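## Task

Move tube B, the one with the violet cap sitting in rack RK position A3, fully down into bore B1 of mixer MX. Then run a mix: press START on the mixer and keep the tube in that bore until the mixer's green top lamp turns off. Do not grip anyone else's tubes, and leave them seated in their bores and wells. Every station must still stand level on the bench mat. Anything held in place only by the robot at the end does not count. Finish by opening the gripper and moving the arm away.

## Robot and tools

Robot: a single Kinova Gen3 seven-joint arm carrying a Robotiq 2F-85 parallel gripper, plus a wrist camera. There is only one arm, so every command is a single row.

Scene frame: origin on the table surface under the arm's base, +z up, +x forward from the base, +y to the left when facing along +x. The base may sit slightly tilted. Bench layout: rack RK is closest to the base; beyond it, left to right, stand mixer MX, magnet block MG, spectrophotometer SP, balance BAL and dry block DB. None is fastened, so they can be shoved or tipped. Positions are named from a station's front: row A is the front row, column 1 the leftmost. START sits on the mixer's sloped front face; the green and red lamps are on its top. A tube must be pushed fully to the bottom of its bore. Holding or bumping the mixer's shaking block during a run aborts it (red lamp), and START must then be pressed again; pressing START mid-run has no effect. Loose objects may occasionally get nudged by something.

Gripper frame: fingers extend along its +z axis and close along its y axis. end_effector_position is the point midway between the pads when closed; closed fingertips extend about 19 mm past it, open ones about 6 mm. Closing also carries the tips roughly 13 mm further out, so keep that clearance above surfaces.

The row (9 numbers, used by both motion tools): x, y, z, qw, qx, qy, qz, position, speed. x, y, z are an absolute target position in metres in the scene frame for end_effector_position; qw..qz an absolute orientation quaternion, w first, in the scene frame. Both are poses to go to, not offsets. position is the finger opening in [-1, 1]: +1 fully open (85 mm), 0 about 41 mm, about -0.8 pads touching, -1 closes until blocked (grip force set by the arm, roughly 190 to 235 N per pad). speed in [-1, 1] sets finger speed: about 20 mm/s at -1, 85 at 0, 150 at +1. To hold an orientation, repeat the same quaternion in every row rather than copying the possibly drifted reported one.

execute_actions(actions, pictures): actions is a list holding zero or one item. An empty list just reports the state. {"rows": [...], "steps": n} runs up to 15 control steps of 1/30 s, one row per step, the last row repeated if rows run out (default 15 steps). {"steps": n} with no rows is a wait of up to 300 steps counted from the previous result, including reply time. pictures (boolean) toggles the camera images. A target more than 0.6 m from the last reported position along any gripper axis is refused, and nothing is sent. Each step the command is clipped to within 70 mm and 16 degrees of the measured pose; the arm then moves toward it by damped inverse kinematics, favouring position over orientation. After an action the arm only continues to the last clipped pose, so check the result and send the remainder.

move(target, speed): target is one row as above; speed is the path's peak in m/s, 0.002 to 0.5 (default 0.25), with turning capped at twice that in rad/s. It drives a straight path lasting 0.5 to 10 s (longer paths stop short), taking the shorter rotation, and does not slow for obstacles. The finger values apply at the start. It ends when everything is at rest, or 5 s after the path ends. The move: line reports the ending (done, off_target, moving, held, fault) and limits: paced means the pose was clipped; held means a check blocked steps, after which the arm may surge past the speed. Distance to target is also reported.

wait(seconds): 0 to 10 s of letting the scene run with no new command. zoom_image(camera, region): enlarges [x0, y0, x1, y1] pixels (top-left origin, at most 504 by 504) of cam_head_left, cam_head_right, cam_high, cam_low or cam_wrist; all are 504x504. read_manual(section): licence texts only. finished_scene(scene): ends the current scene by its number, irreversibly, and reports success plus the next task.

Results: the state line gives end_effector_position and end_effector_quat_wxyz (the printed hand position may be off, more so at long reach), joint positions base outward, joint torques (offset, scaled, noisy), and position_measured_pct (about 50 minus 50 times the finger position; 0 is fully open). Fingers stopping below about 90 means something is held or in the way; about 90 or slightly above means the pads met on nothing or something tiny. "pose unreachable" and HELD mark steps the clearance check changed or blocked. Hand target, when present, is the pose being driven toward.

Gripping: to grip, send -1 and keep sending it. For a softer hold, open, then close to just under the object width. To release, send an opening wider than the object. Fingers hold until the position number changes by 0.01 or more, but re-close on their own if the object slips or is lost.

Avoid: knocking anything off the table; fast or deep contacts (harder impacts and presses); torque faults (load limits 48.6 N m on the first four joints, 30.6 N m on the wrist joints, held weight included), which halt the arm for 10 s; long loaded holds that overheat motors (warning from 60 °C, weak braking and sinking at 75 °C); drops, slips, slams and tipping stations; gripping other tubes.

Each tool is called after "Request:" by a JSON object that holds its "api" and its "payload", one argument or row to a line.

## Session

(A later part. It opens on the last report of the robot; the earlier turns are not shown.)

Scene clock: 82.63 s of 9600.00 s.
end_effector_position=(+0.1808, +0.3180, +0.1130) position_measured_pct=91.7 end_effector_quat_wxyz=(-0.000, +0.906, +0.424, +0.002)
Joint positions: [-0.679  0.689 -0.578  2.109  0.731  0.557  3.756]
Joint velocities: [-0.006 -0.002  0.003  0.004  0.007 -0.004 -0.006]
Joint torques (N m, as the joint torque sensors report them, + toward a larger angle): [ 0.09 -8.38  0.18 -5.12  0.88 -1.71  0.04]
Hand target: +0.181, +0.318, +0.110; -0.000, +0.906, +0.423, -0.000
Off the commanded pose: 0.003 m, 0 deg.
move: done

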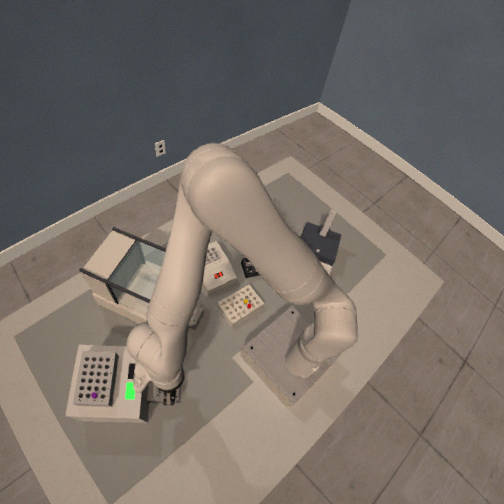

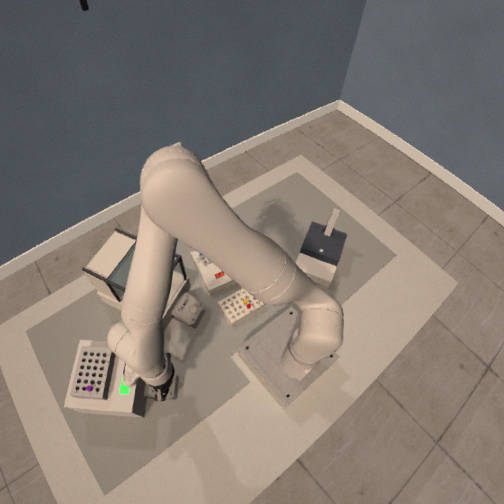

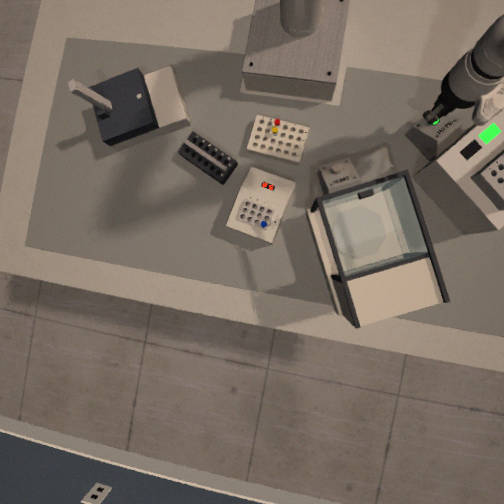

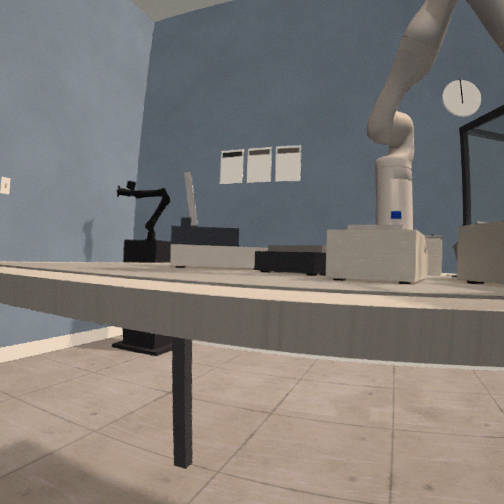

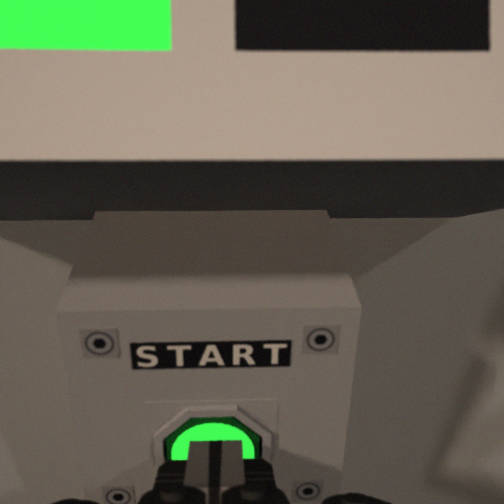

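Request:
{"api": "move", "payload": {
  "target": [0.18, 0.31, 0.30, 0, 0.906, 0.423, 0, -1, 1],
  "speed": 0.15
}}

Request:
{"api": "wait", "payload": {
  "seconds": 8
}}

Scene clock: 86.83 s of 9600.00 s.
end_effector_position=(+0.1804, +0.3097, +0.2997) position_measured_pct=91.7 end_effector_quat_wxyz=(+0.001, +0.906, +0.423, +0.001)
Joint positions: [-0.416  0.328 -0.856  1.889  0.288  1.06   4.162]
Joint velocities: [ 0.003 -0.004 -0.    -0.004 -0.002  0.002  0.001]
Joint torques (N m, as the joint torque sensors report them, + toward a larger angle): [ -0.36 -10.78  -1.7   -7.32  -0.17  -0.12   0.28]
Hand target: +0.181, +0.310, +0.300; +0.001, +0.906, +0.423, +0.001
Off the commanded pose: 0.001 m, 0 deg.
move: done

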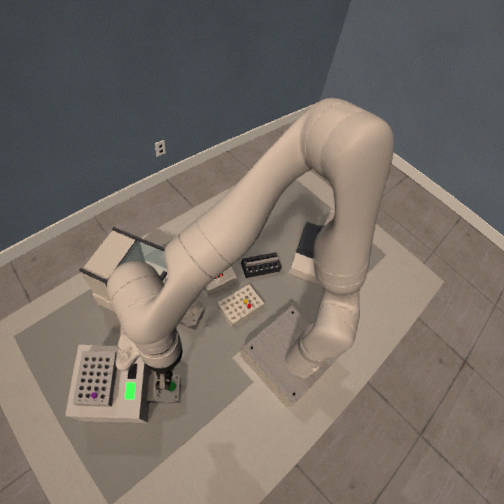

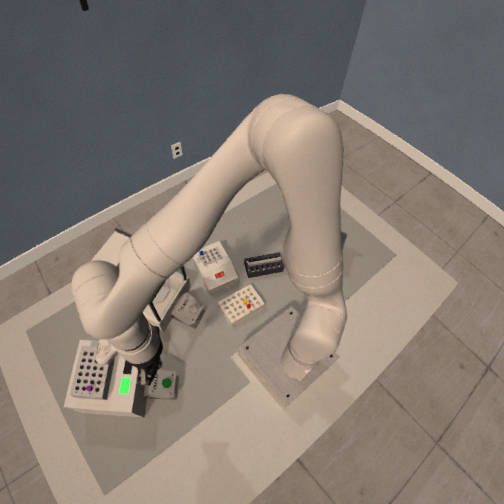

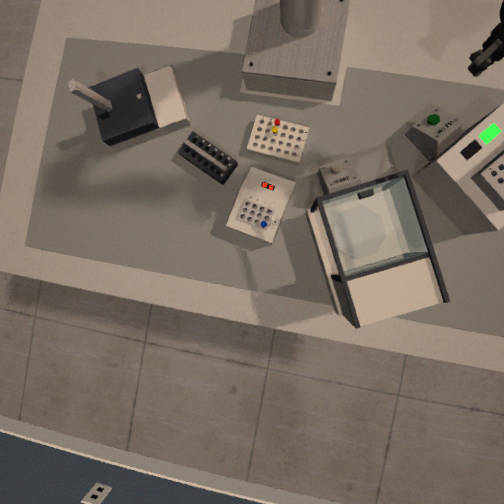

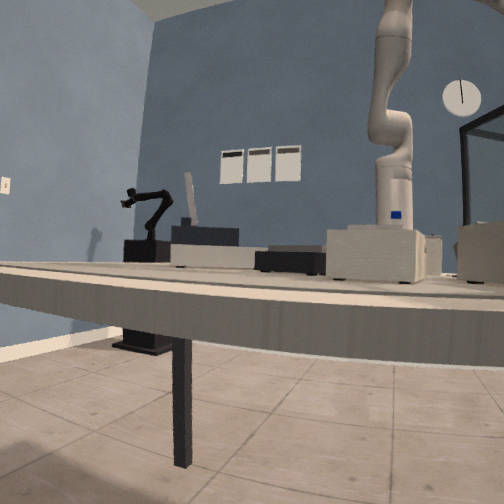

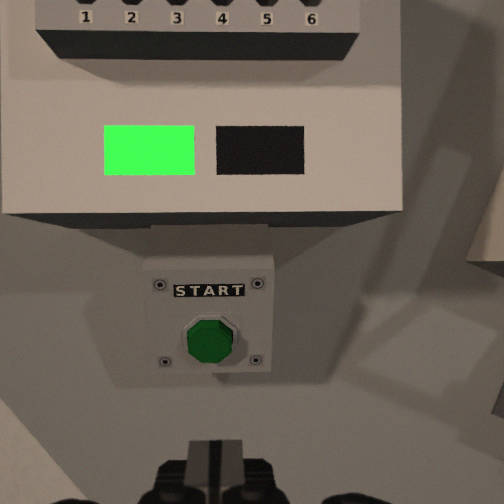

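Scene clock: 94.83 s of 9600.00 s.
end_effector_position=(+0.1805, +0.3096, +0.2999) position_measured_pct=91.7 end_effector_quat_wxyz=(+0.001, +0.906, +0.423, +0.001)
Joint positions: [-0.416  0.328 -0.856  1.889  0.288  1.06   4.162]
Joint velocities: [ 0.     0.    -0.    -0.001 -0.001  0.    -0.001]
Joint torques (N m, as the joint torque sensors report them, + toward a larger angle): [  0.14 -10.97  -1.69  -7.45  -0.02   0.15   0.16]
Hand target: +0.181, +0.310, +0.300; +0.001, +0.906, +0.423, +0.001
Off the commanded pose: 0.001 m, 0 deg.
Steps of this call (steps 1 to 240: nothing new was sent). Readings (end_effector_position | what the end effector reports):
1: (+0.1804, +0.3096, +0.2998) | position_measured_pct=91.7
2: (+0.1805, +0.3096, +0.2998) | position_measured_pct=91.7
4: (+0.1805, +0.3096, +0.2999) | position_measured_pct=91.7
8: (+0.1805, +0.3096, +0.2999) | position_measured_pct=91.7
240: the state above

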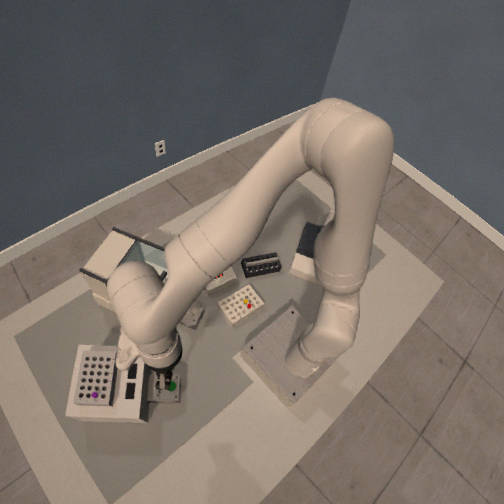

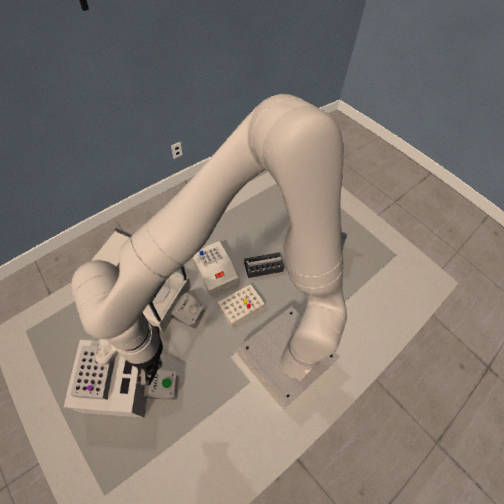

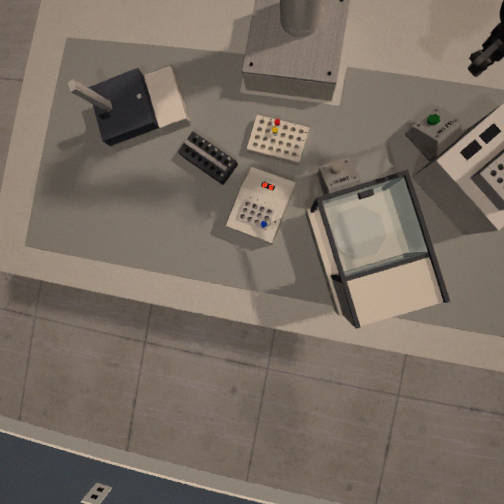

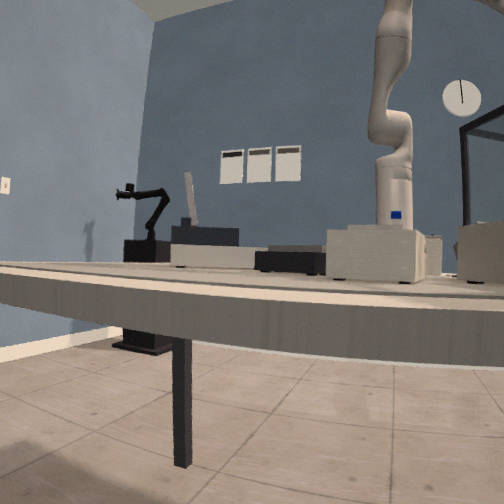

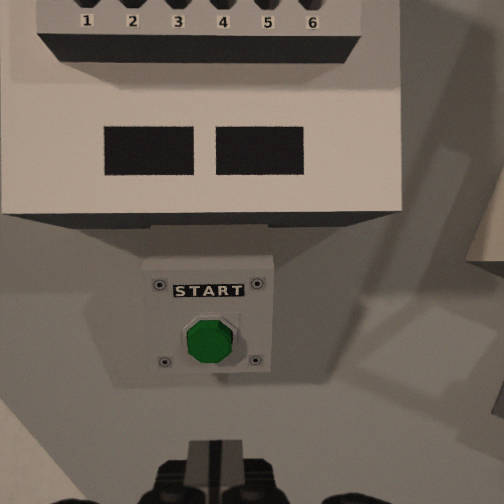

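Request:
{"api": "finished_scene", "payload": {
  "scene": 2
}}

The scene is finished: the task was done.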